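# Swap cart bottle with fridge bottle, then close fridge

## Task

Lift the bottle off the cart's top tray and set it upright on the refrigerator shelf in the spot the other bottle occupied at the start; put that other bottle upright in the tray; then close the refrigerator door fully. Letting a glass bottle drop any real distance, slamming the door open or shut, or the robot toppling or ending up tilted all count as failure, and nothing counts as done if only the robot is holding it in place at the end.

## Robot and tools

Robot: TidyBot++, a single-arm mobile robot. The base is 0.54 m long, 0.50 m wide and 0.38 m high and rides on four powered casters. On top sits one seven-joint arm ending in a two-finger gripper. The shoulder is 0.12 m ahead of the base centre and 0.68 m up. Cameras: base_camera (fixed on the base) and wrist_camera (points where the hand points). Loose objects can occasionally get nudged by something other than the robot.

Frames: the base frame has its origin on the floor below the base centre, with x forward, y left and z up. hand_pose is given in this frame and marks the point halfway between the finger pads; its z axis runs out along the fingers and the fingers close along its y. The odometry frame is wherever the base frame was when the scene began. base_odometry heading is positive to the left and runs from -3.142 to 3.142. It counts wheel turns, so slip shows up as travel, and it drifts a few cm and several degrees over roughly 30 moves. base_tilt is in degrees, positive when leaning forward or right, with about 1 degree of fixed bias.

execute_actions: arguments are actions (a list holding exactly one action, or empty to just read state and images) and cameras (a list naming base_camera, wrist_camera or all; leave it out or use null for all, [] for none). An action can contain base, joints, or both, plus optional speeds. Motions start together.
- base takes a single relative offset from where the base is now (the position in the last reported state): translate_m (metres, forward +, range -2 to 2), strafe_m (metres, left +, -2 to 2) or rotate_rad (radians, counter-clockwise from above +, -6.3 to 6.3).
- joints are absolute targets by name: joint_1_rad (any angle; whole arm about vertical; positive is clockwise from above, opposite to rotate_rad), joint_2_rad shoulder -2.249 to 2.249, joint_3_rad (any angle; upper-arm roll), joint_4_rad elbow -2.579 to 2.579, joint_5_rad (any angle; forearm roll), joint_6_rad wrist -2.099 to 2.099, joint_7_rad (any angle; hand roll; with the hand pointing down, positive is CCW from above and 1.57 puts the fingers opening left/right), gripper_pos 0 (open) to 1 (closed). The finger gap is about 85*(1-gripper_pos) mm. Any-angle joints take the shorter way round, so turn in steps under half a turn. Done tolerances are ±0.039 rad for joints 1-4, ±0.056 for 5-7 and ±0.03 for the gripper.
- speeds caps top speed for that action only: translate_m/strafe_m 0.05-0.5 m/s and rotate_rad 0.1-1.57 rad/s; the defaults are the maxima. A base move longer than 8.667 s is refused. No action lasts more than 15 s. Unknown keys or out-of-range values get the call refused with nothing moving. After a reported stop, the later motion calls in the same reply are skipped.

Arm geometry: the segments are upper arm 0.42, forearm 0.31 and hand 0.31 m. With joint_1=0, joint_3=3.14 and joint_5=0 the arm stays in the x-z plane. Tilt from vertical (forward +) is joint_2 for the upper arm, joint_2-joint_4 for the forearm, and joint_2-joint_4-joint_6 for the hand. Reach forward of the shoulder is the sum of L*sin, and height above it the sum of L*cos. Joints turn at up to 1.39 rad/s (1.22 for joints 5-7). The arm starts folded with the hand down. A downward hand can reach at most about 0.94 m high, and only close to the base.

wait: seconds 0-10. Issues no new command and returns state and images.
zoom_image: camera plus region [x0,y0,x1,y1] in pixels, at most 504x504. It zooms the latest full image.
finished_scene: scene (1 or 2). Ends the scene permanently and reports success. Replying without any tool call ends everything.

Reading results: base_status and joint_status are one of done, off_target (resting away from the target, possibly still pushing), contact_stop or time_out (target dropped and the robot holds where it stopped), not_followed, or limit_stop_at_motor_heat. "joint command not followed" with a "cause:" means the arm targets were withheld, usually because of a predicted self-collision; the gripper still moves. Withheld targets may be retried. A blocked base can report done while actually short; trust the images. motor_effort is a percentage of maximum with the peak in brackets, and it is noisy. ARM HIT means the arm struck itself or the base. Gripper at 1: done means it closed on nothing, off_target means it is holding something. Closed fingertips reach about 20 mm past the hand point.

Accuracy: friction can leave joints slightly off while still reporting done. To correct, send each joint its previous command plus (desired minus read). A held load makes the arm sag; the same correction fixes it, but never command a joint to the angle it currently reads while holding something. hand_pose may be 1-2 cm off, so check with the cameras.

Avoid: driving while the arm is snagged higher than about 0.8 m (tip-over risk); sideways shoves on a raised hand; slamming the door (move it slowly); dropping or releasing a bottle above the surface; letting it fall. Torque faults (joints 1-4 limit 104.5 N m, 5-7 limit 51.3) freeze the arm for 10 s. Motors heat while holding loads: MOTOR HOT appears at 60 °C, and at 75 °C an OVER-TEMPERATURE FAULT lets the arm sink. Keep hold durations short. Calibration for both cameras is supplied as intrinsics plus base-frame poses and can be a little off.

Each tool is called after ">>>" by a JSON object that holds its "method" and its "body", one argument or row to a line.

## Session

>>> {"method": "execute_actions", "body": {
  "actions": [
    {"joints":{"joint_6_rad":0.35,"joint_1_rad":-1.0}}
  ]
}}

>>> {"method": "execute_actions", "body": {
  "actions": [
    {"joints":{"joint_1_rad":-3.1}}
  ],
  "cameras": ["wrist_camera"]
}}

>>> {"method": "execute_actions", "body": {
  "actions": [
    {"joints":{"joint_1_rad":1.1}}
  ],
  "cameras": ["wrist_camera"]
}}

Scene clock: 2.30 s.
Motor temperatures (°C, as the motors report them): [30 32 24 31 35 39 39]
base_odometry: x=+0.000 y=+0.000 heading=+0.000 (m, m, rad; odometry frame)
base_tilt: forward=+0.3 right=+0.4 (deg)
base_status: not commanded
joint_positions: joint_1_rad=-0.982 joint_2_rad=-0.317 joint_3_rad=+3.122 joint_4_rad=-2.517 joint_5_rad=+0.053 joint_6_rad=+0.322 joint_7_rad=+1.539 gripper_pos=+0.000
joint_status: all done
motor_effort: joint_1_rad=-1(2) joint_2_rad=-7(7) joint_3_rad=+1(1) joint_4_rad=+19(19) joint_5_rad=+0(0) joint_6_rad=+8(8) joint_7_rad=-1(1) (%)
hand_pose: x=+0.3395 y=+0.3570 z=+0.8021 quat_wxyz=(-0.282, +0.701, +0.400, +0.519) (m; base frame)
pictures: base_camera, wrist_camera
camera_calibration (this result's frames):
wrist_camera: T_world_to_cam=[[0.878259, -0.476119, 0.0444116, -0.159885], [-0.113881, -0.298459, -0.947604, 0.961447], [0.464427, 0.827184, -0.316345, -0.0661158], [0, 0, 0, 1]] pos_world=[0.280617, 0.265518, 0.897257]
Images, in order (width x height): base_camera 644x364, wrist_camera 644x476.

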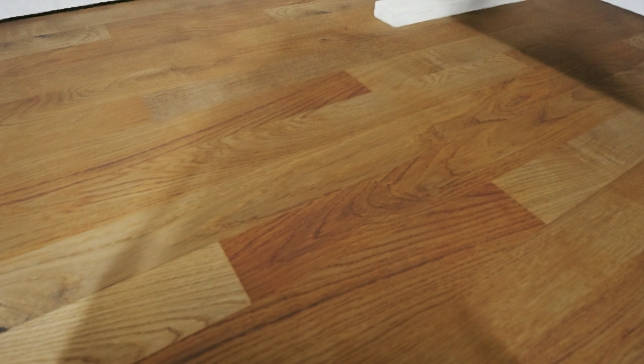

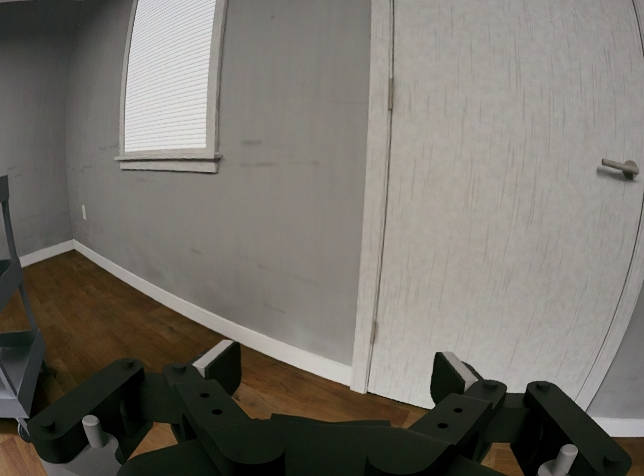

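Scene clock: 5.50 s.
Motor temperatures (°C, as the motors report them): [30 32 24 31 35 39 39]
base_odometry: x=+0.000 y=+0.000 heading=+0.000 (m, m, rad; odometry frame)
base_tilt: forward=+0.3 right=+0.4 (deg)
base_status: not commanded
joint_positions: joint_1_rad=-3.082 joint_2_rad=-0.317 joint_3_rad=+3.122 joint_4_rad=-2.517 joint_5_rad=+0.053 joint_6_rad=+0.322 joint_7_rad=+1.539 gripper_pos=+0.000
joint_status: all done
motor_effort: joint_1_rad=-1(1) joint_2_rad=-7(7) joint_3_rad=+0(1) joint_4_rad=+19(19) joint_5_rad=+0(1) joint_6_rad=+8(8) joint_7_rad=-1(1) (%)
hand_pose: x=-0.3005 y=+0.0101 z=+0.8021 quat_wxyz=(-0.590, +0.002, +0.807, +0.013) (m; base frame)
pictures: wrist_camera
camera_calibration (this result's frames):
wrist_camera: T_world_to_cam=[[-0.0323323, 0.99849, 0.0444116, -0.0515243], [0.315128, 0.0523525, -0.947604, 0.910395], [-0.948498, -0.0166428, -0.316345, 0.102023], [0, 0, 0, 1]] pos_world=[-0.191789, 0.00548298, 0.897257]
Images, in order (width x height): wrist_camera 644x476.

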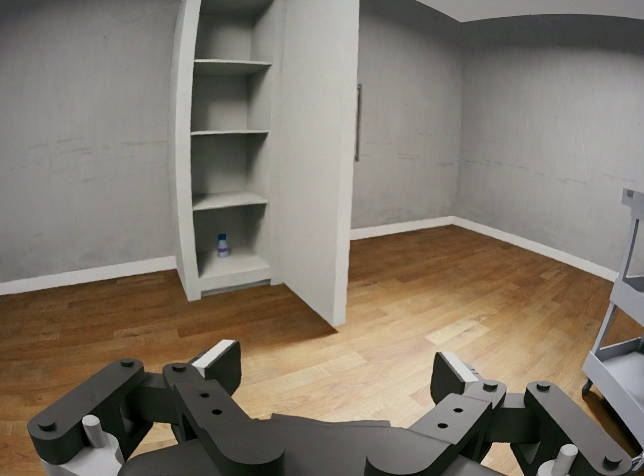

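Scene clock: 8.67 s.
Motor temperatures (°C, as the motors report them): [30 32 24 31 35 39 39]
base_odometry: x=+0.000 y=+0.000 heading=+0.000 (m, m, rad; odometry frame)
base_tilt: forward=+0.3 right=+0.4 (deg)
base_status: not commanded
joint_positions: joint_1_rad=-5.165 joint_2_rad=-0.317 joint_3_rad=+3.122 joint_4_rad=-2.517 joint_5_rad=+0.053 joint_6_rad=+0.322 joint_7_rad=+1.539 gripper_pos=+0.000
joint_status: all done
motor_effort: joint_1_rad=-1(1) joint_2_rad=-7(7) joint_3_rad=+0(1) joint_4_rad=+19(19) joint_5_rad=+0(0) joint_6_rad=+8(7) joint_7_rad=-1(1) (%)
hand_pose: x=+0.3158 y=-0.3706 z=+0.8021 quat_wxyz=(-0.310, -0.696, +0.410, -0.502) (m; base frame)
pictures: wrist_camera
camera_calibration (this result's frames):
wrist_camera: T_world_to_cam=[[-0.854457, -0.517621, 0.0444119, 0.0463082], [-0.200101, 0.24901, -0.947604, 0.971707], [0.479441, -0.818573, -0.316345, -0.0679023], [0, 0, 0, 1]] pos_world=[0.266563, -0.273578, 0.897257]
Images, in order (width x height): wrist_camera 644x476.

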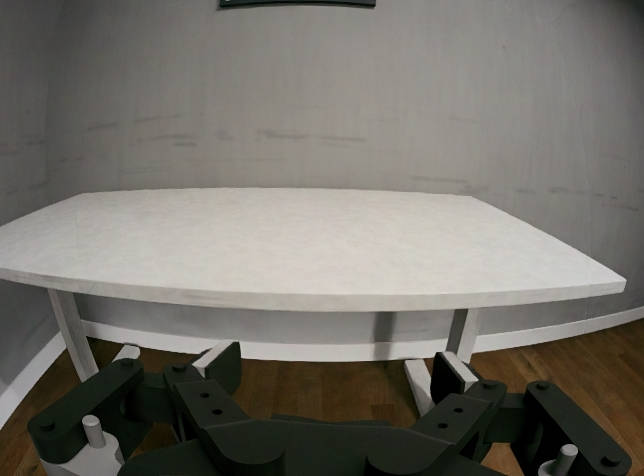

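>>> {"method": "execute_actions", "body": {
  "actions": [
    {"base":{"rotate_rad":3.06},"joints":{"joint_1_rad":0,"joint_6_rad":-0.5}}
  ],
  "cameras": []
}}

>>> {"method": "execute_actions", "body": {
  "actions": [
    {"base":{"translate_m":0.75}}
  ],
  "cameras": []
}}

>>> {"method": "execute_actions", "body": {
  "actions": [
    {"base":{"rotate_rad":0.62}}
  ],
  "cameras": []
}}

>>> {"method": "execute_actions", "body": {
  "actions": [
    {"joints":{"joint_2_rad":1.86,"joint_4_rad":-0.7,"joint_6_rad":0.8,"joint_5_rad":0,"joint_3_rad":3.14,"joint_7_rad":1.57}}
  ]
}}

Scene clock: 23.53 s.
Motor temperatures (°C, as the motors report them): [30 31 24 31 35 39 39]
base_odometry: x=+0.000 y=+0.000 heading=+3.059 (m, m, rad; odometry frame)
base_tilt: forward=+0.2 right=+0.4 (deg)
base_status: done
joint_positions: joint_1_rad=-6.266 joint_2_rad=-0.317 joint_3_rad=+3.122 joint_4_rad=-2.517 joint_5_rad=+0.053 joint_6_rad=-0.468 joint_7_rad=+1.539 gripper_pos=+0.000
joint_status: all done
motor_effort: joint_1_rad=-1(2) joint_2_rad=-4(8) joint_3_rad=+0(1) joint_4_rad=+17(19) joint_5_rad=+0(0) joint_6_rad=+4(9) joint_7_rad=-1(1) (%)
hand_pose: x=+0.3842 y=-0.0061 z=+0.6198 quat_wxyz=(-0.016, -0.972, -0.006, -0.235) (m; base frame)
pictures: none
No camera images: the call's "cameras" was empty. Leave "cameras" out to get every camera's image.

Scene clock: 26.40 s.
Motor temperatures (°C, as the motors report them): [30 31 24 31 35 39 39]
base_odometry: x=-0.748 y=+0.061 heading=+3.060 (m, m, rad; odometry frame)
base_tilt: forward=+0.3 right=+0.4 (deg)
base_status: done
joint_positions: joint_1_rad=-6.266 joint_2_rad=-0.317 joint_3_rad=+3.122 joint_4_rad=-2.517 joint_5_rad=+0.053 joint_6_rad=-0.471 joint_7_rad=+1.539 gripper_pos=+0.000
joint_status: not commanded
motor_effort: joint_1_rad=-1(1) joint_2_rad=-4(6) joint_3_rad=+0(0) joint_4_rad=+16(17) joint_5_rad=+0(1) joint_6_rad=+4(4) joint_7_rad=-1(1) (%)
hand_pose: x=+0.3831 y=-0.0062 z=+0.6192 quat_wxyz=(-0.016, -0.972, -0.006, -0.233) (m; base frame)
pictures: none
No camera images: the call's "cameras" was empty. Leave "cameras" out to get every camera's image.

Scene clock: 27.93 s.
Motor temperatures (°C, as the motors report them): [30 31 24 31 35 39 39]
base_odometry: x=-0.748 y=+0.061 heading=-2.603 (m, m, rad; odometry frame)
base_tilt: forward=+0.2 right=+0.4 (deg)
base_status: done
joint_positions: joint_1_rad=-6.267 joint_2_rad=-0.317 joint_3_rad=+3.122 joint_4_rad=-2.517 joint_5_rad=+0.053 joint_6_rad=-0.471 joint_7_rad=+1.539 gripper_pos=+0.000
joint_status: not commanded
motor_effort: joint_1_rad=-1(2) joint_2_rad=-4(4) joint_3_rad=+1(2) joint_4_rad=+17(16) joint_5_rad=+0(0) joint_6_rad=+4(3) joint_7_rad=-1(1) (%)
hand_pose: x=+0.3831 y=-0.0058 z=+0.6192 quat_wxyz=(-0.016, -0.972, -0.007, -0.233) (m; base frame)
pictures: none
No camera images: the call's "cameras" was empty. Leave "cameras" out to get every camera's image.

Scene clock: 31.17 s.
Motor temperatures (°C, as the motors report them): [30 31 24 31 35 39 39]
base_odometry: x=-0.748 y=+0.061 heading=-2.604 (m, m, rad; odometry frame)
base_tilt: forward=+0.3 right=+0.4 (deg)
base_status: not commanded
joint_positions: joint_1_rad=-6.267 joint_2_rad=+1.842 joint_3_rad=+3.122 joint_4_rad=-0.720 joint_5_rad=+0.022 joint_6_rad=+0.768 joint_7_rad=+1.539 gripper_pos=+0.000
joint_status: all done
motor_effort: joint_1_rad=-1(1) joint_2_rad=-53(58) joint_3_rad=-1(2) joint_4_rad=+14(17) joint_5_rad=+0(1) joint_6_rad=+8(8) joint_7_rad=-1(1) (%)
hand_pose: x=+1.0003 y=-0.0042 z=+0.2377 quat_wxyz=(+0.012, -0.781, +0.016, -0.624) (m; base frame)
pictures: base_camera, wrist_camera
camera_calibration (this result's frames):
wrist_camera: T_world_to_cam=[[0.0399049, -0.999175, -0.00756124, -0.0383963], [-0.232172, -0.00191178, -0.972673, 0.519585], [0.971856, 0.0405699, -0.232057, -0.783709], [0, 0, 0, 1]] pos_world=[0.883817, -0.00557626, 0.32323]
Images, in order (width x height): base_camera 644x364, wrist_camera 644x476.

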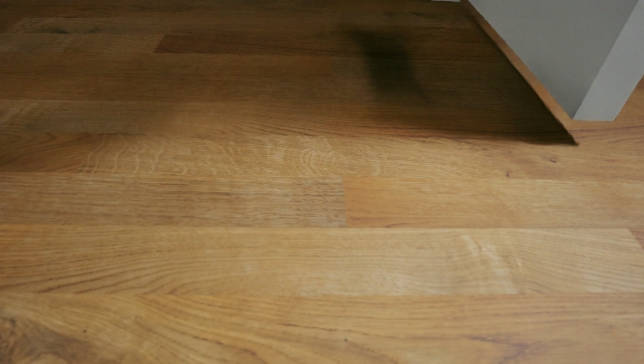

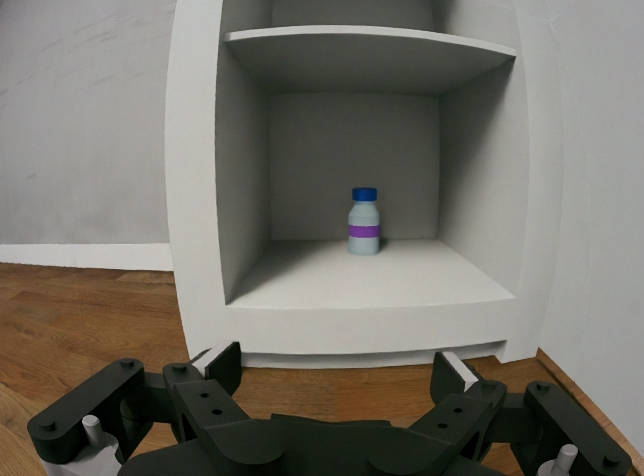

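>>> {"method": "execute_actions", "body": {
  "actions": [
    {"base":{"strafe_m":-0.03},"joints":{"joint_7_rad":1.6}}
  ],
  "cameras": []
}}

>>> {"method": "execute_actions", "body": {
  "actions": [
    {"base":{"translate_m":0.42},"speeds":{"translate_m":0.25}}
  ]
}}

Scene clock: 39.57 s.
Motor temperatures (°C, as the motors report them): [30 32 24 31 35 39 39]
base_odometry: x=-0.763 y=+0.086 heading=-2.603 (m, m, rad; odometry frame)
base_tilt: forward=+0.3 right=+0.4 (deg)
base_status: done
joint_positions: joint_1_rad=-6.275 joint_2_rad=+1.842 joint_3_rad=+3.125 joint_4_rad=-0.719 joint_5_rad=+0.020 joint_6_rad=+0.768 joint_7_rad=+1.572 gripper_pos=+0.000
joint_status: all done
motor_effort: joint_1_rad=-1(5) joint_2_rad=-53(55) joint_3_rad=-1(2) joint_4_rad=+14(15) joint_5_rad=-1(0) joint_6_rad=+8(9) joint_7_rad=-1(1) (%)
hand_pose: x=+1.0006 y=+0.0011 z=+0.2381 quat_wxyz=(+0.003, -0.781, +0.000, -0.624) (m; base frame)
pictures: none
No camera images: the call's "cameras" was empty. Leave "cameras" out to get every camera's image.

Scene clock: 42.13 s.
Motor temperatures (°C, as the motors report them): [30 32 24 31 35 39 39]
base_odometry: x=-1.124 y=-0.129 heading=-2.603 (m, m, rad; odometry frame)
base_tilt: forward=+0.3 right=+0.4 (deg)
base_status: done
joint_positions: joint_1_rad=-6.275 joint_2_rad=+1.843 joint_3_rad=+3.125 joint_4_rad=-0.714 joint_5_rad=+0.019 joint_6_rad=+0.769 joint_7_rad=+1.572 gripper_pos=+0.000
joint_status: not commanded
motor_effort: joint_1_rad=-1(3) joint_2_rad=-53(55) joint_3_rad=-1(1) joint_4_rad=+14(15) joint_5_rad=+1(1) joint_6_rad=+8(8) joint_7_rad=-1(1) (%)
hand_pose: x=+1.0017 y=+0.0013 z=+0.2394 quat_wxyz=(+0.003, -0.780, +0.000, -0.626) (m; base frame)
pictures: base_camera, wrist_camera
camera_calibration (this result's frames):
wrist_camera: T_world_to_cam=[[0.0532867, -0.998235, 0.0262132, -0.0544441], [-0.226636, -0.0376552, -0.973251, 0.516239], [0.972521, 0.0459205, -0.228243, -0.786435], [0, 0, 0, 1]] pos_world=[0.884723, 0.00120451, 0.324359]
Images, in order (width x height): base_camera 644x364, wrist_camera 644x476.

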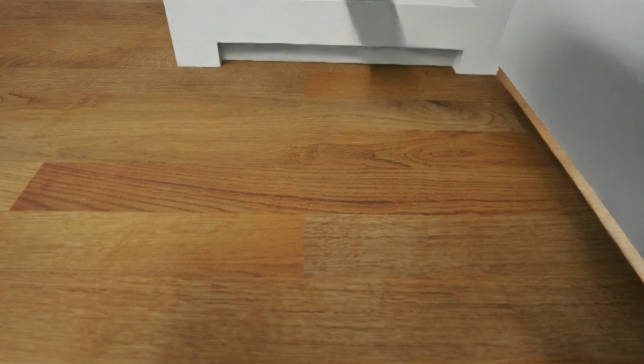

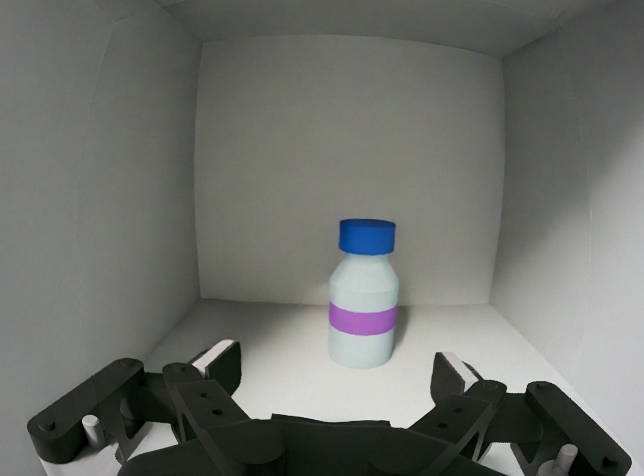

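>>> {"method": "execute_actions", "body": {
  "actions": [
    {"base":{"translate_m":0.13},"speeds":{"translate_m":0.1},"joints":{"joint_1_rad":0.055}}
  ],
  "cameras": ["wrist_camera"]
}}

Scene clock: 46.33 s.
Motor temperatures (°C, as the motors report them): [30 32 24 31 35 39 39]
base_odometry: x=-1.236 y=-0.195 heading=-2.604 (m, m, rad; odometry frame)
base_tilt: forward=+0.3 right=+0.4 (deg)
base_status: done
joint_positions: joint_1_rad=-6.237 joint_2_rad=+1.844 joint_3_rad=+3.126 joint_4_rad=-0.713 joint_5_rad=+0.019 joint_6_rad=+0.769 joint_7_rad=+1.572 gripper_pos=+0.000
joint_status: all done
motor_effort: joint_1_rad=-1(5) joint_2_rad=-53(55) joint_3_rad=-1(2) joint_4_rad=+15(15) joint_5_rad=+0(1) joint_6_rad=+8(7) joint_7_rad=-1(1) (%)
hand_pose: x=+1.0012 y=-0.0323 z=+0.2393 quat_wxyz=(-0.009, -0.779, +0.014, -0.626) (m; base frame)
pictures: wrist_camera
camera_calibration (this result's frames):
wrist_camera: T_world_to_cam=[[0.0154818, -0.99952, 0.0268513, -0.0502633], [-0.22733, -0.0296699, -0.973366, 0.515725], [0.973695, 0.00896537, -0.227681, -0.78691], [0, 0, 0, 1]] pos_world=[0.884229, -0.0278827, 0.324175]
Images, in order (width x height): wrist_camera 644x476.

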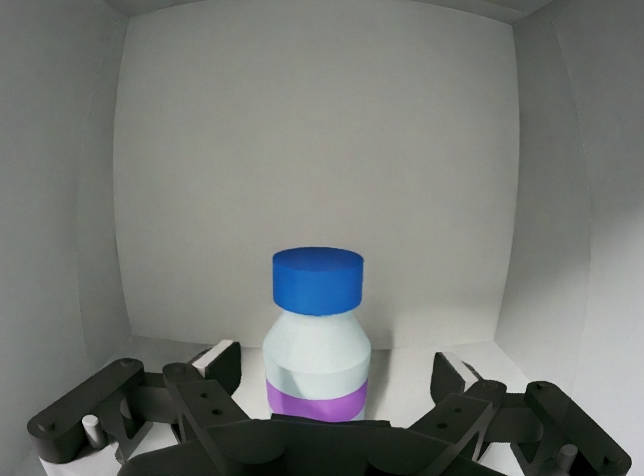

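>>> {"method": "execute_actions", "body": {
  "actions": [
    {"base":{"strafe_m":0.01}}
  ],
  "cameras": []
}}

>>> {"method": "execute_actions", "body": {
  "actions": [
    {"base":{"translate_m":0.085},"speeds":{"translate_m":0.06}}
  ]
}}

Scene clock: 50.70 s.
Motor temperatures (°C, as the motors report them): [30 32 24 31 35 39 39]
base_odometry: x=-1.231 y=-0.204 heading=-2.604 (m, m, rad; odometry frame)
base_tilt: forward=+0.3 right=+0.4 (deg)
base_status: done
joint_positions: joint_1_rad=-6.235 joint_2_rad=+1.844 joint_3_rad=+3.126 joint_4_rad=-0.713 joint_5_rad=+0.019 joint_6_rad=+0.769 joint_7_rad=+1.572 gripper_pos=+0.000
joint_status: not commanded
motor_effort: joint_1_rad=-1(4) joint_2_rad=-53(54) joint_3_rad=-1(1) joint_4_rad=+15(15) joint_5_rad=+0(0) joint_6_rad=+9(8) joint_7_rad=-1(1) (%)
hand_pose: x=+1.0011 y=-0.0340 z=+0.2393 quat_wxyz=(-0.010, -0.779, +0.015, -0.626) (m; base frame)
pictures: none
No camera images: the call's "cameras" was empty. Leave "cameras" out to get every camera's image.

Scene clock: 52.63 s.
Motor temperatures (°C, as the motors report them): [30 32 24 31 35 39 39]
base_odometry: x=-1.304 y=-0.248 heading=-2.604 (m, m, rad; odometry frame)
base_tilt: forward=+0.3 right=+0.4 (deg)
base_status: done
joint_positions: joint_1_rad=-6.235 joint_2_rad=+1.845 joint_3_rad=+3.126 joint_4_rad=-0.712 joint_5_rad=+0.019 joint_6_rad=+0.769 joint_7_rad=+1.572 gripper_pos=+0.000
joint_status: not commanded
motor_effort: joint_1_rad=-1(6) joint_2_rad=-54(55) joint_3_rad=-1(2) joint_4_rad=+14(16) joint_5_rad=-1(0) joint_6_rad=+8(8) joint_7_rad=-1(1) (%)
hand_pose: x=+1.0010 y=-0.0342 z=+0.2392 quat_wxyz=(-0.010, -0.779, +0.015, -0.626) (m; base frame)
pictures: base_camera, wrist_camera
camera_calibration (this result's frames):
wrist_camera: T_world_to_cam=[[0.0130282, -0.999561, 0.0266199, -0.0496823], [-0.22732, -0.0288859, -0.973392, 0.515493], [0.973733, 0.00663025, -0.227597, -0.786918], [0, 0, 0, 1]] pos_world=[0.884077, -0.0295526, 0.323999]
Images, in order (width x height): base_camera 644x364, wrist_camera 644x476.

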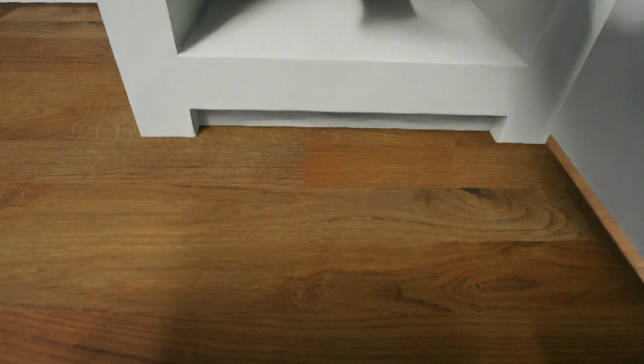

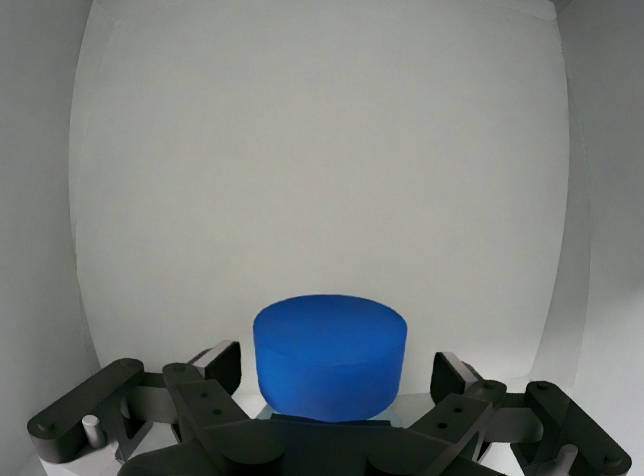

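>>> {"method": "execute_actions", "body": {
  "actions": [
    {"joints":{"gripper_pos":1}}
  ],
  "cameras": ["wrist_camera"]
}}

>>> {"method": "execute_actions", "body": {
  "actions": [
    {"joints":{"joint_2_rad":1.75}}
  ],
  "cameras": []
}}

>>> {"method": "execute_actions", "body": {
  "actions": [
    {"base":{"translate_m":-0.72},"speeds":{"translate_m":0.3}}
  ],
  "cameras": []
}}

>>> {"method": "execute_actions", "body": {
  "actions": [
    {"joints":{"joint_1_rad":0,"joint_2_rad":-0.35,"joint_4_rad":-1.85,"joint_6_rad":-0.22}}
  ],
  "cameras": ["wrist_camera"]
}}

>>> {"method": "execute_actions", "body": {
  "actions": [
    {"base":{"rotate_rad":-1.57},"speeds":{"rotate_rad":0.8}}
  ]
}}

Scene clock: 67.90 s.
Motor temperatures (°C, as the motors report them): [30 32 24 31 35 40 39]
base_odometry: x=-1.304 y=-0.248 heading=-2.604 (m, m, rad; odometry frame)
base_tilt: forward=+0.3 right=+0.4 (deg)
base_status: not commanded
joint_positions: joint_1_rad=-6.235 joint_2_rad=+1.845 joint_3_rad=+3.126 joint_4_rad=-0.712 joint_5_rad=+0.019 joint_6_rad=+0.770 joint_7_rad=+1.572 gripper_pos=+0.433
joint_status: gripper_pos off_target (ended at +0.433, target +1.000)
motor_effort: joint_1_rad=-1(1) joint_2_rad=-54(55) joint_3_rad=-1(1) joint_4_rad=+14(16) joint_5_rad=-1(1) joint_6_rad=+7(8) joint_7_rad=-2(2) (%)
hand_pose: x=+1.0010 y=-0.0342 z=+0.2395 quat_wxyz=(-0.010, -0.779, +0.015, -0.627) (m; base frame)
pictures: wrist_camera
camera_calibration (this result's frames):
wrist_camera: T_world_to_cam=[[0.0129874, -0.999559, 0.0266951, -0.0496728], [-0.226155, -0.0289419, -0.973661, 0.514691], [0.974005, 0.00660808, -0.226432, -0.787441], [0, 0, 0, 1]] pos_world=[0.884016, -0.0295513, 0.32416]
Images, in order (width x height): wrist_camera 644x476.

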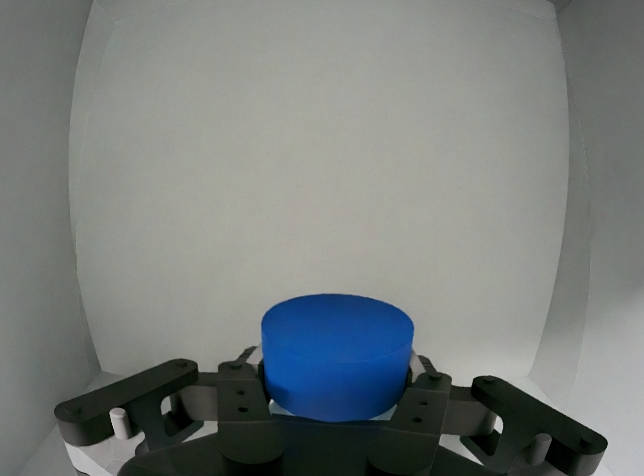

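Scene clock: 69.10 s.
Motor temperatures (°C, as the motors report them): [30 32 24 31 35 40 39]
base_odometry: x=-1.304 y=-0.248 heading=-2.604 (m, m, rad; odometry frame)
base_tilt: forward=+0.3 right=+0.4 (deg)
base_status: not commanded
joint_positions: joint_1_rad=-6.235 joint_2_rad=+1.807 joint_3_rad=+3.126 joint_4_rad=-0.716 joint_5_rad=+0.019 joint_6_rad=+0.770 joint_7_rad=+1.572 gripper_pos=+0.433
joint_status: joint_2_rad off_target (ended at +1.807, target +1.750)
motor_effort: joint_1_rad=-1(2) joint_2_rad=-61(63) joint_3_rad=-1(1) joint_4_rad=+18(20) joint_5_rad=+0(1) joint_6_rad=+12(12) joint_7_rad=-1(2) (%)
hand_pose: x=+1.0161 y=-0.0349 z=+0.2715 quat_wxyz=(-0.010, -0.768, +0.015, -0.640) (m; base frame)
pictures: none
No camera images: the call's "cameras" was empty. Leave "cameras" out to get every camera's image.

Scene clock: 72.53 s.
Motor temperatures (°C, as the motors report them): [30 33 24 31 35 40 39]
base_odometry: x=-0.685 y=+0.121 heading=-2.603 (m, m, rad; odometry frame)
base_tilt: forward=+0.3 right=+0.4 (deg)
base_status: done
joint_positions: joint_1_rad=-6.232 joint_2_rad=+1.802 joint_3_rad=+3.126 joint_4_rad=-0.716 joint_5_rad=+0.017 joint_6_rad=+0.770 joint_7_rad=+1.572 gripper_pos=+0.433
joint_status: not commanded
motor_effort: joint_1_rad=-1(9) joint_2_rad=-62(65) joint_3_rad=-1(3) joint_4_rad=+19(20) joint_5_rad=-1(0) joint_6_rad=+11(12) joint_7_rad=-1(1) (%)
hand_pose: x=+1.0178 y=-0.0380 z=+0.2757 quat_wxyz=(-0.012, -0.767, +0.017, -0.642) (m; base frame)
pictures: none
No camera images: the call's "cameras" was empty. Leave "cameras" out to get every camera's image.

Scene clock: 75.73 s.
Motor temperatures (°C, as the motors report them): [30 33 24 31 35 40 39]
base_odometry: x=-0.685 y=+0.121 heading=-2.603 (m, m, rad; odometry frame)
base_tilt: forward=+0.3 right=+0.4 (deg)
base_status: not commanded
joint_positions: joint_1_rad=-6.261 joint_2_rad=-0.313 joint_3_rad=+3.126 joint_4_rad=-1.857 joint_5_rad=+0.017 joint_6_rad=-0.213 joint_7_rad=+1.572 gripper_pos=+0.433
joint_status: all done
motor_effort: joint_1_rad=-2(2) joint_2_rad=-15(69) joint_3_rad=+1(1) joint_4_rad=+28(27) joint_5_rad=-1(0) joint_6_rad=+12(14) joint_7_rad=-1(1) (%)
hand_pose: x=+0.6096 y=-0.0017 z=+1.0326 quat_wxyz=(-0.011, -0.770, -0.004, -0.638) (m; base frame)
pictures: wrist_camera
camera_calibration (this result's frames):
wrist_camera: T_world_to_cam=[[0.0411896, -0.997674, 0.0543225, -0.0789344], [-0.197217, -0.0614172, -0.978434, 1.18655], [0.979494, 0.029588, -0.199288, -0.258141], [0, 0, 0, 1]] pos_world=[0.490106, 0.00176142, 1.1138]
Images, in order (width x height): wrist_camera 644x476.

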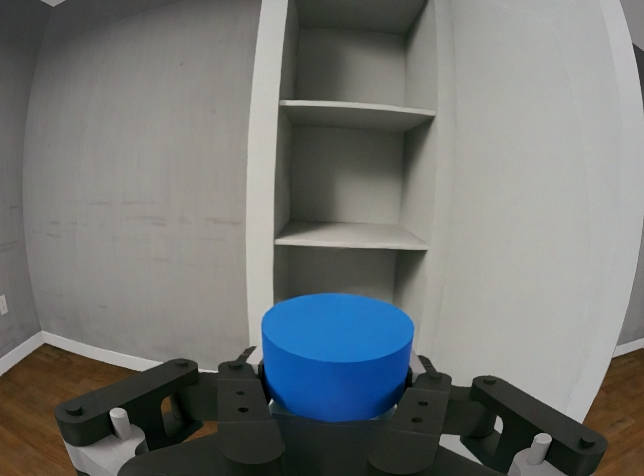

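Scene clock: 78.50 s.
Motor temperatures (°C, as the motors report them): [30 33 24 31 35 40 39]
base_odometry: x=-0.685 y=+0.121 heading=+2.110 (m, m, rad; odometry frame)
base_tilt: forward=+0.3 right=+0.4 (deg)
base_status: done
joint_positions: joint_1_rad=-6.270 joint_2_rad=-0.313 joint_3_rad=+3.135 joint_4_rad=-1.857 joint_5_rad=+0.017 joint_6_rad=-0.213 joint_7_rad=+1.572 gripper_pos=+0.433
joint_status: not commanded
motor_effort: joint_1_rad=-1(1) joint_2_rad=-15(16) joint_3_rad=+1(4) joint_4_rad=+27(27) joint_5_rad=-1(0) joint_6_rad=+11(11) joint_7_rad=-1(1) (%)
hand_pose: x=+0.6097 y=-0.0024 z=+1.0323 quat_wxyz=(-0.010, -0.770, -0.004, -0.638) (m; base frame)
pictures: base_camera, wrist_camera
camera_calibration (this result's frames):
wrist_camera: T_world_to_cam=[[0.0416821, -0.997802, 0.0515114, -0.0770694], [-0.19785, -0.0587782, -0.978469, 1.18665], [0.979346, 0.0305931, -0.199865, -0.257534], [0, 0, 0, 1]] pos_world=[0.490206, 0.000728036, 1.1136]
Images, in order (width x height): base_camera 644x364, wrist_camera 644x476.

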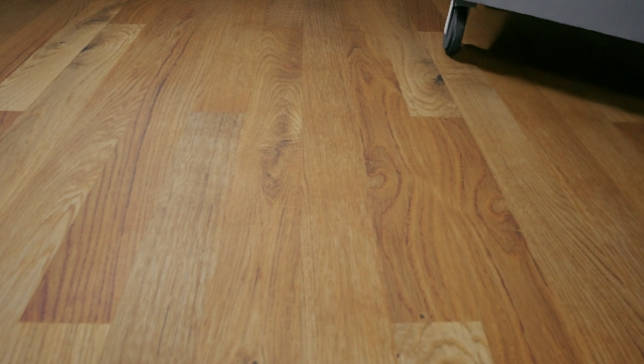

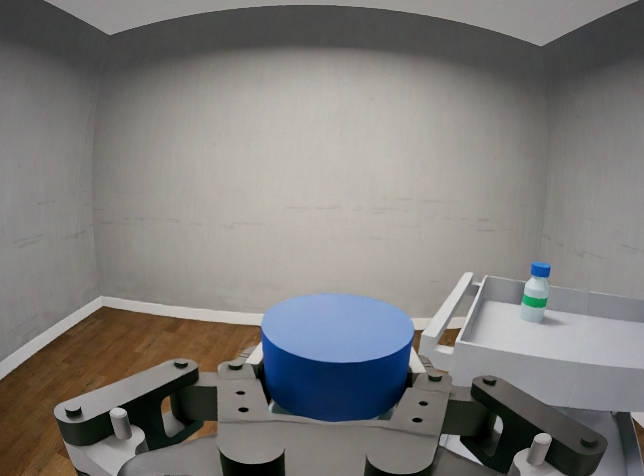

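>>> {"method": "execute_actions", "body": {
  "actions": [
    {"base":{"rotate_rad":-0.4},"speeds":{"rotate_rad":0.6},"joints":{"joint_2_rad":0.15,"joint_4_rad":-1.2,"joint_6_rad":-0.38}}
  ],
  "cameras": []
}}

>>> {"method": "execute_actions", "body": {
  "actions": [
    {"base":{"strafe_m":-0.25},"speeds":{"strafe_m":0.3}}
  ]
}}

>>> {"method": "execute_actions", "body": {
  "actions": [
    {"base":{"translate_m":0.2},"speeds":{"translate_m":0.2}}
  ]
}}

Scene clock: 88.80 s.
Motor temperatures (°C, as the motors report them): [30 33 24 32 35 40 39]
base_odometry: x=-0.685 y=+0.121 heading=+1.711 (m, m, rad; odometry frame)
base_tilt: forward=+0.3 right=+0.4 (deg)
base_status: done
joint_positions: joint_1_rad=-6.275 joint_2_rad=+0.164 joint_3_rad=+3.139 joint_4_rad=-1.246 joint_5_rad=+0.017 joint_6_rad=-0.372 joint_7_rad=+1.572 gripper_pos=+0.433
joint_status: joint_4_rad off_target (ended at -1.246, target -1.200); the others done
motor_effort: joint_1_rad=-1(4) joint_2_rad=-34(36) joint_3_rad=+0(4) joint_4_rad=+27(28) joint_5_rad=-1(1) joint_6_rad=+12(12) joint_7_rad=-1(1) (%)
hand_pose: x=+0.8024 y=-0.0047 z=+1.0822 quat_wxyz=(-0.009, -0.778, -0.002, -0.629) (m; base frame)
pictures: none
No camera images: the call's "cameras" was empty. Leave "cameras" out to get every camera's image.

Scene clock: 90.63 s.
Motor temperatures (°C, as the motors report them): [30 33 24 32 35 40 39]
base_odometry: x=-0.438 y=+0.156 heading=+1.710 (m, m, rad; odometry frame)
base_tilt: forward=+0.3 right=+0.4 (deg)
base_status: done
joint_positions: joint_1_rad=-6.279 joint_2_rad=+0.164 joint_3_rad=+3.139 joint_4_rad=-1.245 joint_5_rad=+0.017 joint_6_rad=-0.372 joint_7_rad=+1.572 gripper_pos=+0.433
joint_status: not commanded
motor_effort: joint_1_rad=-2(5) joint_2_rad=-35(37) joint_3_rad=+0(4) joint_4_rad=+27(27) joint_5_rad=+0(0) joint_6_rad=+12(12) joint_7_rad=-2(1) (%)
hand_pose: x=+0.8024 y=-0.0022 z=+1.0825 quat_wxyz=(-0.008, -0.777, -0.004, -0.629) (m; base frame)
pictures: base_camera, wrist_camera
camera_calibration (this result's frames):
wrist_camera: T_world_to_cam=[[0.0447744, -0.997851, 0.0478323, -0.0859506], [-0.220064, -0.056556, -0.973845, 1.28678], [0.974457, 0.0330771, -0.222124, -0.408197], [0, 0, 0, 1]] pos_world=[0.684794, 0.000511336, 1.16657]
Images, in order (width x height): base_camera 644x364, wrist_camera 644x476.

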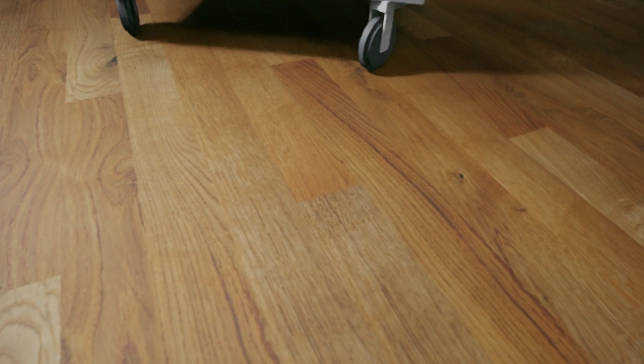

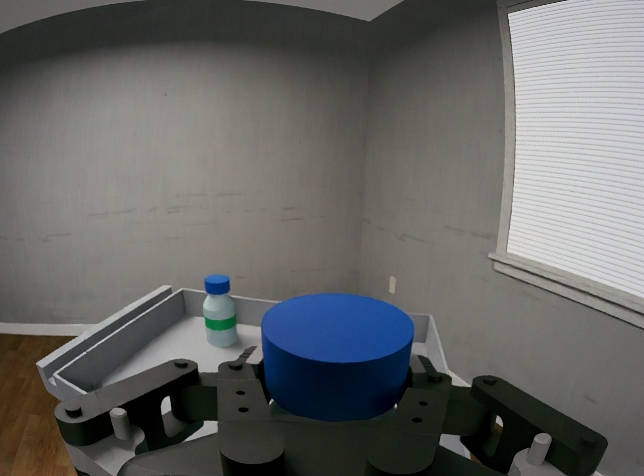

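Scene clock: 92.43 s.
Motor temperatures (°C, as the motors report them): [30 33 24 32 35 40 39]
base_odometry: x=-0.465 y=+0.354 heading=+1.710 (m, m, rad; odometry frame)
base_tilt: forward=+0.3 right=+0.4 (deg)
base_status: done
joint_positions: joint_1_rad=-6.279 joint_2_rad=+0.169 joint_3_rad=+3.139 joint_4_rad=-1.243 joint_5_rad=+0.017 joint_6_rad=-0.374 joint_7_rad=+1.572 gripper_pos=+0.433
joint_status: not commanded
motor_effort: joint_1_rad=-1(4) joint_2_rad=-35(38) joint_3_rad=+0(2) joint_4_rad=+27(28) joint_5_rad=+0(1) joint_6_rad=+12(12) joint_7_rad=-1(1) (%)
hand_pose: x=+0.8044 y=-0.0022 z=+1.0796 quat_wxyz=(-0.008, -0.779, -0.004, -0.627) (m; base frame)
pictures: base_camera, wrist_camera
camera_calibration (this result's frames):
wrist_camera: T_world_to_cam=[[0.0449855, -0.997855, 0.0475665, -0.0858081], [-0.225189, -0.0565182, -0.972674, 1.2873], [0.973276, 0.0330448, -0.227248, -0.404318], [0, 0, 0, 1]] pos_world=[0.687258, 0.000492252, 1.16432]
Images, in order (width x height): base_camera 644x364, wrist_camera 644x476.

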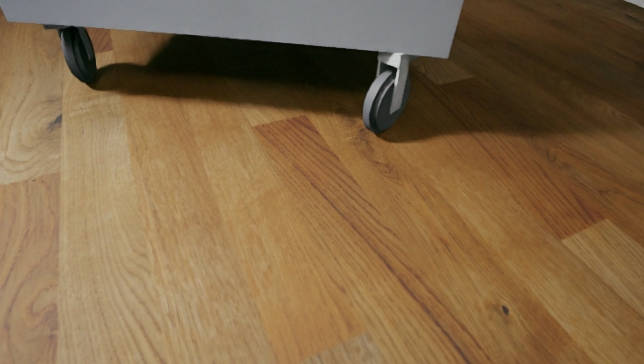

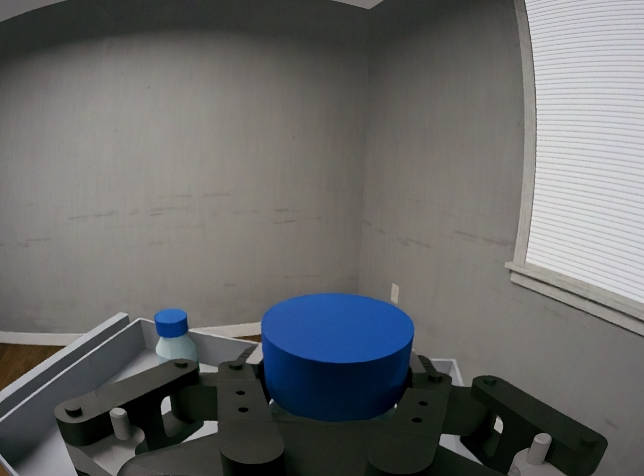

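>>> {"method": "execute_actions", "body": {
  "actions": [
    {"base":{"translate_m":0.17},"speeds":{"translate_m":0.15}}
  ],
  "cameras": []
}}

>>> {"method": "execute_actions", "body": {
  "actions": [
    {"joints":{"joint_4_rad":-1.65,"joint_6_rad":0.1}}
  ]
}}

>>> {"method": "execute_actions", "body": {
  "actions": [
    {"joints":{"joint_4_rad":-1.76,"joint_6_rad":0.2}}
  ],
  "cameras": ["wrist_camera"]
}}

Scene clock: 100.80 s.
Motor temperatures (°C, as the motors report them): [30 33 24 32 35 40 39]
base_odometry: x=-0.489 y=+0.523 heading=+1.709 (m, m, rad; odometry frame)
base_tilt: forward=+0.3 right=+0.4 (deg)
base_status: done
joint_positions: joint_1_rad=-6.279 joint_2_rad=+0.172 joint_3_rad=+3.139 joint_4_rad=-1.242 joint_5_rad=+0.017 joint_6_rad=-0.375 joint_7_rad=+1.572 gripper_pos=+0.433
joint_status: not commanded
motor_effort: joint_1_rad=-1(3) joint_2_rad=-36(39) joint_3_rad=+0(2) joint_4_rad=+27(28) joint_5_rad=+0(0) joint_6_rad=+12(12) joint_7_rad=-1(1) (%)
hand_pose: x=+0.8054 y=-0.0022 z=+1.0779 quat_wxyz=(-0.008, -0.780, -0.004, -0.626) (m; base frame)
pictures: none
No camera images: the call's "cameras" was empty. Leave "cameras" out to get every camera's image.

Scene clock: 102.43 s.
Motor temperatures (°C, as the motors report them): [30 33 24 32 35 40 39]
base_odometry: x=-0.489 y=+0.523 heading=+1.709 (m, m, rad; odometry frame)
base_tilt: forward=+0.3 right=+0.4 (deg)
base_status: not commanded
joint_positions: joint_1_rad=-6.279 joint_2_rad=+0.172 joint_3_rad=+3.139 joint_4_rad=-1.661 joint_5_rad=+0.017 joint_6_rad=+0.045 joint_7_rad=+1.572 gripper_pos=+0.433
joint_status: all done
motor_effort: joint_1_rad=-1(1) joint_2_rad=-34(37) joint_3_rad=+0(0) joint_4_rad=+26(28) joint_5_rad=+0(1) joint_6_rad=+11(11) joint_7_rad=-1(1) (%)
hand_pose: x=+0.7987 y=+0.0000 z=+0.9481 quat_wxyz=(-0.006, -0.779, -0.006, -0.627) (m; base frame)
pictures: base_camera, wrist_camera
camera_calibration (this result's frames):
wrist_camera: T_world_to_cam=[[0.0519846, -0.997534, 0.0471582, -0.0823001], [-0.225614, -0.0577324, -0.972505, 1.15838], [0.972829, 0.0399157, -0.228058, -0.427661], [0, 0, 0, 1]] pos_world=[0.681665, 0.00184921, 1.03288]
Images, in order (width x height): base_camera 644x364, wrist_camera 644x476.

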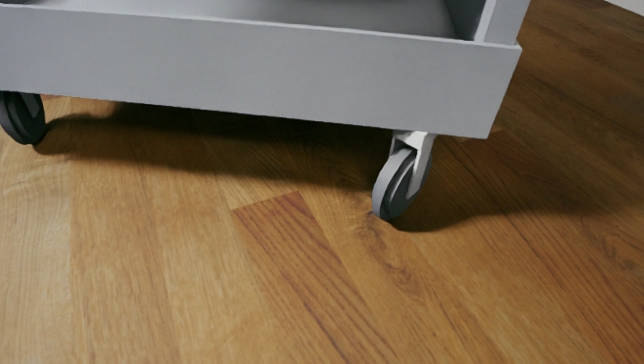

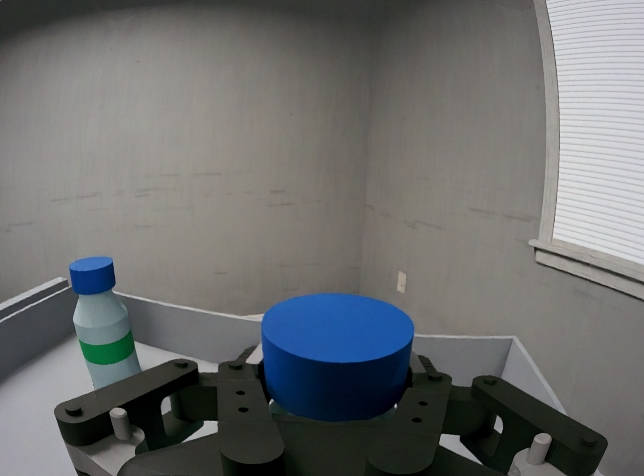

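Scene clock: 103.50 s.
Motor temperatures (°C, as the motors report them): [30 33 24 32 35 40 39]
base_odometry: x=-0.489 y=+0.523 heading=+1.709 (m, m, rad; odometry frame)
base_tilt: forward=+0.3 right=+0.4 (deg)
base_status: not commanded
joint_positions: joint_1_rad=-6.279 joint_2_rad=+0.172 joint_3_rad=+3.139 joint_4_rad=-1.775 joint_5_rad=+0.017 joint_6_rad=+0.145 joint_7_rad=+1.572 gripper_pos=+0.433
joint_status: all done
motor_effort: joint_1_rad=-1(1) joint_2_rad=-34(35) joint_3_rad=+0(0) joint_4_rad=+26(27) joint_5_rad=+0(0) joint_6_rad=+11(13) joint_7_rad=-1(1) (%)
hand_pose: x=+0.7864 y=+0.0006 z=+0.9094 quat_wxyz=(-0.005, -0.784, -0.007, -0.621) (m; base frame)
pictures: wrist_camera
camera_calibration (this result's frames):
wrist_camera: T_world_to_cam=[[0.0542664, -0.997475, 0.0458072, -0.0798434], [-0.240086, -0.0575631, -0.969044, 1.12622], [0.969234, 0.0415888, -0.242603, -0.40847], [0, 0, 0, 1]] pos_world=[0.670626, 0.00217489, 0.995919]
Images, in order (width x height): wrist_camera 644x476.

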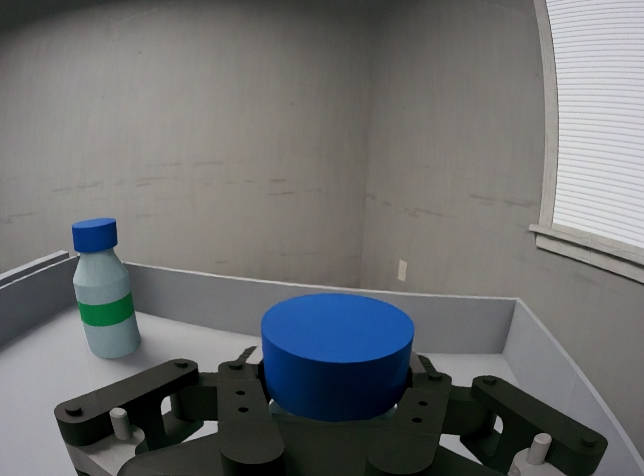

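>>> {"method": "execute_actions", "body": {
  "actions": [
    {"joints":{"joint_4_rad":-1.85,"joint_6_rad":0.3}}
  ],
  "cameras": []
}}

>>> {"method": "execute_actions", "body": {
  "actions": [
    {"joints":{"joint_4_rad":-1.92,"joint_6_rad":0.37}}
  ],
  "cameras": ["wrist_camera"]
}}

Scene clock: 109.13 s.
Motor temperatures (°C, as the motors report them): [30 33 24 32 35 40 39]
base_odometry: x=-0.488 y=+0.523 heading=+1.709 (m, m, rad; odometry frame)
base_tilt: forward=+0.3 right=+0.4 (deg)
base_status: not commanded
joint_positions: joint_1_rad=-6.279 joint_2_rad=+0.172 joint_3_rad=+3.139 joint_4_rad=-1.838 joint_5_rad=+0.017 joint_6_rad=+0.263 joint_7_rad=+1.572 gripper_pos=+0.433
joint_status: all done
motor_effort: joint_1_rad=-2(2) joint_2_rad=-30(34) joint_3_rad=-1(0) joint_4_rad=+22(25) joint_5_rad=+0(0) joint_6_rad=+9(12) joint_7_rad=-1(1) (%)
hand_pose: x=+0.7820 y=+0.0012 z=+0.9079 quat_wxyz=(-0.004, -0.767, -0.007, -0.642) (m; base frame)
pictures: none
No camera images: the call's "cameras" was empty. Leave "cameras" out to get every camera's image.

Scene clock: 109.93 s.
Motor temperatures (°C, as the motors report them): [30 33 24 32 35 40 39]
base_odometry: x=-0.488 y=+0.523 heading=+1.709 (m, m, rad; odometry frame)
base_tilt: forward=+0.3 right=+0.4 (deg)
base_status: not commanded
joint_positions: joint_1_rad=-6.279 joint_2_rad=+0.165 joint_3_rad=+3.139 joint_4_rad=-1.889 joint_5_rad=+0.017 joint_6_rad=+0.351 joint_7_rad=+1.572 gripper_pos=+0.433
joint_status: all done
motor_effort: joint_1_rad=-2(2) joint_2_rad=-26(29) joint_3_rad=+0(1) joint_4_rad=+18(22) joint_5_rad=+0(0) joint_6_rad=+7(9) joint_7_rad=-2(2) (%)
hand_pose: x=+0.7749 y=+0.0016 z=+0.9098 quat_wxyz=(-0.004, -0.752, -0.007, -0.659) (m; base frame)
pictures: wrist_camera
camera_calibration (this result's frames):
wrist_camera: T_world_to_cam=[[0.0526062, -0.997367, 0.0499131, -0.0806209], [-0.142694, -0.0569771, -0.988125, 1.06582], [0.988368, 0.0448592, -0.145316, -0.500631], [0, 0, 0, 1]] pos_world=[0.651135, 0.00277654, 0.984439]
Images, in order (width x height): wrist_camera 644x476.

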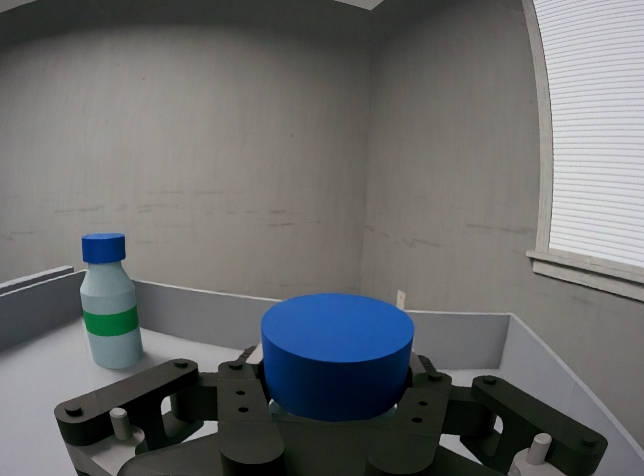

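>>> {"method": "execute_actions", "body": {
  "actions": [
    {"joints":{"joint_4_rad":-1.8,"joint_6_rad":0.19}}
  ],
  "cameras": []
}}

>>> {"method": "execute_actions", "body": {
  "actions": [
    {"joints":{"gripper_pos":0}}
  ],
  "cameras": ["wrist_camera"]
}}

>>> {"method": "execute_actions", "body": {
  "actions": [
    {"joints":{"joint_4_rad":-1.45,"joint_6_rad":-0.2}}
  ],
  "cameras": []
}}

>>> {"method": "execute_actions", "body": {
  "actions": [
    {"base":{"strafe_m":0.28},"speeds":{"strafe_m":0.25}}
  ]
}}

Scene clock: 117.17 s.
Motor temperatures (°C, as the motors report them): [30 33 24 32 35 40 39]
base_odometry: x=-0.488 y=+0.523 heading=+1.709 (m, m, rad; odometry frame)
base_tilt: forward=+0.3 right=+0.4 (deg)
base_status: not commanded
joint_positions: joint_1_rad=-6.279 joint_2_rad=+0.165 joint_3_rad=+3.139 joint_4_rad=-1.822 joint_5_rad=+0.017 joint_6_rad=+0.213 joint_7_rad=+1.572 gripper_pos=+0.433
joint_status: all done
motor_effort: joint_1_rad=-2(1) joint_2_rad=-30(31) joint_3_rad=+0(0) joint_4_rad=+22(22) joint_5_rad=+0(0) joint_6_rad=+9(10) joint_7_rad=-1(1) (%)
hand_pose: x=+0.7804 y=+0.0009 z=+0.9073 quat_wxyz=(-0.005, -0.775, -0.007, -0.632) (m; base frame)
pictures: none
No camera images: the call's "cameras" was empty. Leave "cameras" out to get every camera's image.

Scene clock: 118.27 s.
Motor temperatures (°C, as the motors report them): [30 33 24 32 35 40 39]
base_odometry: x=-0.488 y=+0.523 heading=+1.709 (m, m, rad; odometry frame)
base_tilt: forward=+0.3 right=+0.4 (deg)
base_status: not commanded
joint_positions: joint_1_rad=-6.279 joint_2_rad=+0.165 joint_3_rad=+3.139 joint_4_rad=-1.819 joint_5_rad=+0.017 joint_6_rad=+0.213 joint_7_rad=+1.572 gripper_pos=+0.000
joint_status: all done
motor_effort: joint_1_rad=-1(1) joint_2_rad=-28(30) joint_3_rad=-1(0) joint_4_rad=+21(22) joint_5_rad=+0(0) joint_6_rad=+9(9) joint_7_rad=-1(1) (%)
hand_pose: x=+0.7810 y=+0.0009 z=+0.9092 quat_wxyz=(-0.005, -0.774, -0.007, -0.633) (m; base frame)
pictures: wrist_camera
camera_calibration (this result's frames):
wrist_camera: T_world_to_cam=[[0.0538157, -0.997435, 0.047194, -0.0800851], [-0.208706, -0.0574541, -0.976289, 1.10686], [0.976497, 0.0426901, -0.211262, -0.4375], [0, 0, 0, 1]] pos_world=[0.662535, 0.00239072, 0.991966]
Images, in order (width x height): wrist_camera 644x476.

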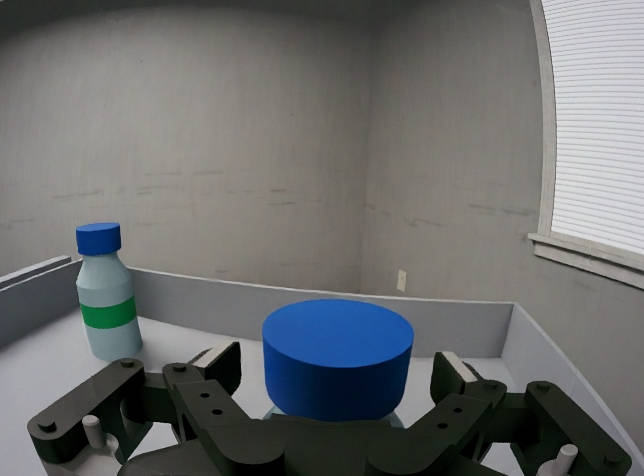

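Scene clock: 119.73 s.
Motor temperatures (°C, as the motors report them): [30 33 24 32 35 40 39]
base_odometry: x=-0.488 y=+0.523 heading=+1.709 (m, m, rad; odometry frame)
base_tilt: forward=+0.3 right=+0.4 (deg)
base_status: not commanded
joint_positions: joint_1_rad=-6.279 joint_2_rad=+0.165 joint_3_rad=+3.139 joint_4_rad=-1.466 joint_5_rad=+0.017 joint_6_rad=-0.169 joint_7_rad=+1.572 gripper_pos=+0.000
joint_status: all done
motor_effort: joint_1_rad=-1(1) joint_2_rad=-30(30) joint_3_rad=+0(0) joint_4_rad=+22(22) joint_5_rad=+0(0) joint_6_rad=+8(9) joint_7_rad=-1(1) (%)
hand_pose: x=+0.8049 y=-0.0011 z=+1.0078 quat_wxyz=(-0.007, -0.783, -0.005, -0.622) (m; base frame)
pictures: none
No camera images: the call's "cameras" was empty. Leave "cameras" out to get every camera's image.

Scene clock: 121.73 s.
Motor temperatures (°C, as the motors report them): [30 33 24 32 35 40 39]
base_odometry: x=-0.766 y=+0.484 heading=+1.709 (m, m, rad; odometry frame)
base_tilt: forward=+0.3 right=+0.4 (deg)
base_status: done
joint_positions: joint_1_rad=-6.279 joint_2_rad=+0.165 joint_3_rad=+3.139 joint_4_rad=-1.465 joint_5_rad=+0.017 joint_6_rad=-0.170 joint_7_rad=+1.572 gripper_pos=+0.000
joint_status: not commanded
motor_effort: joint_1_rad=-1(4) joint_2_rad=-29(30) joint_3_rad=+0(3) joint_4_rad=+23(22) joint_5_rad=+0(0) joint_6_rad=+8(8) joint_7_rad=-1(1) (%)
hand_pose: x=+0.8049 y=-0.0008 z=+1.0076 quat_wxyz=(-0.007, -0.783, -0.005, -0.622) (m; base frame)
pictures: base_camera, wrist_camera
camera_calibration (this result's frames):
wrist_camera: T_world_to_cam=[[0.0494755, -0.997664, 0.0471099, -0.0841973], [-0.237923, -0.0575825, -0.969576, 1.22458], [0.970023, 0.0367617, -0.240216, -0.405549], [0, 0, 0, 1]] pos_world=[0.688914, 0.00142264, 1.09387]
Images, in order (width x height): base_camera 644x364, wrist_camera 644x476.

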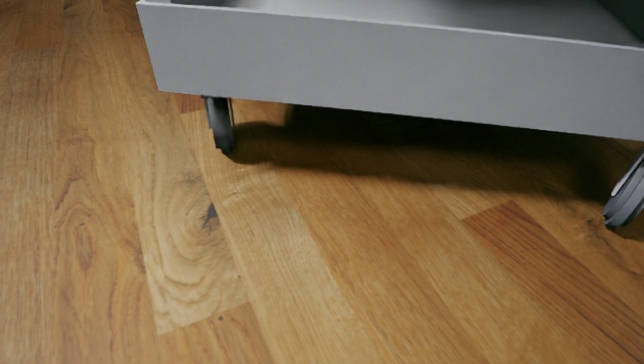

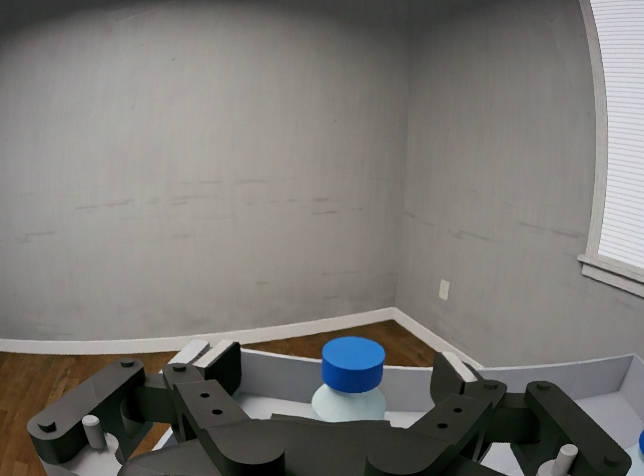

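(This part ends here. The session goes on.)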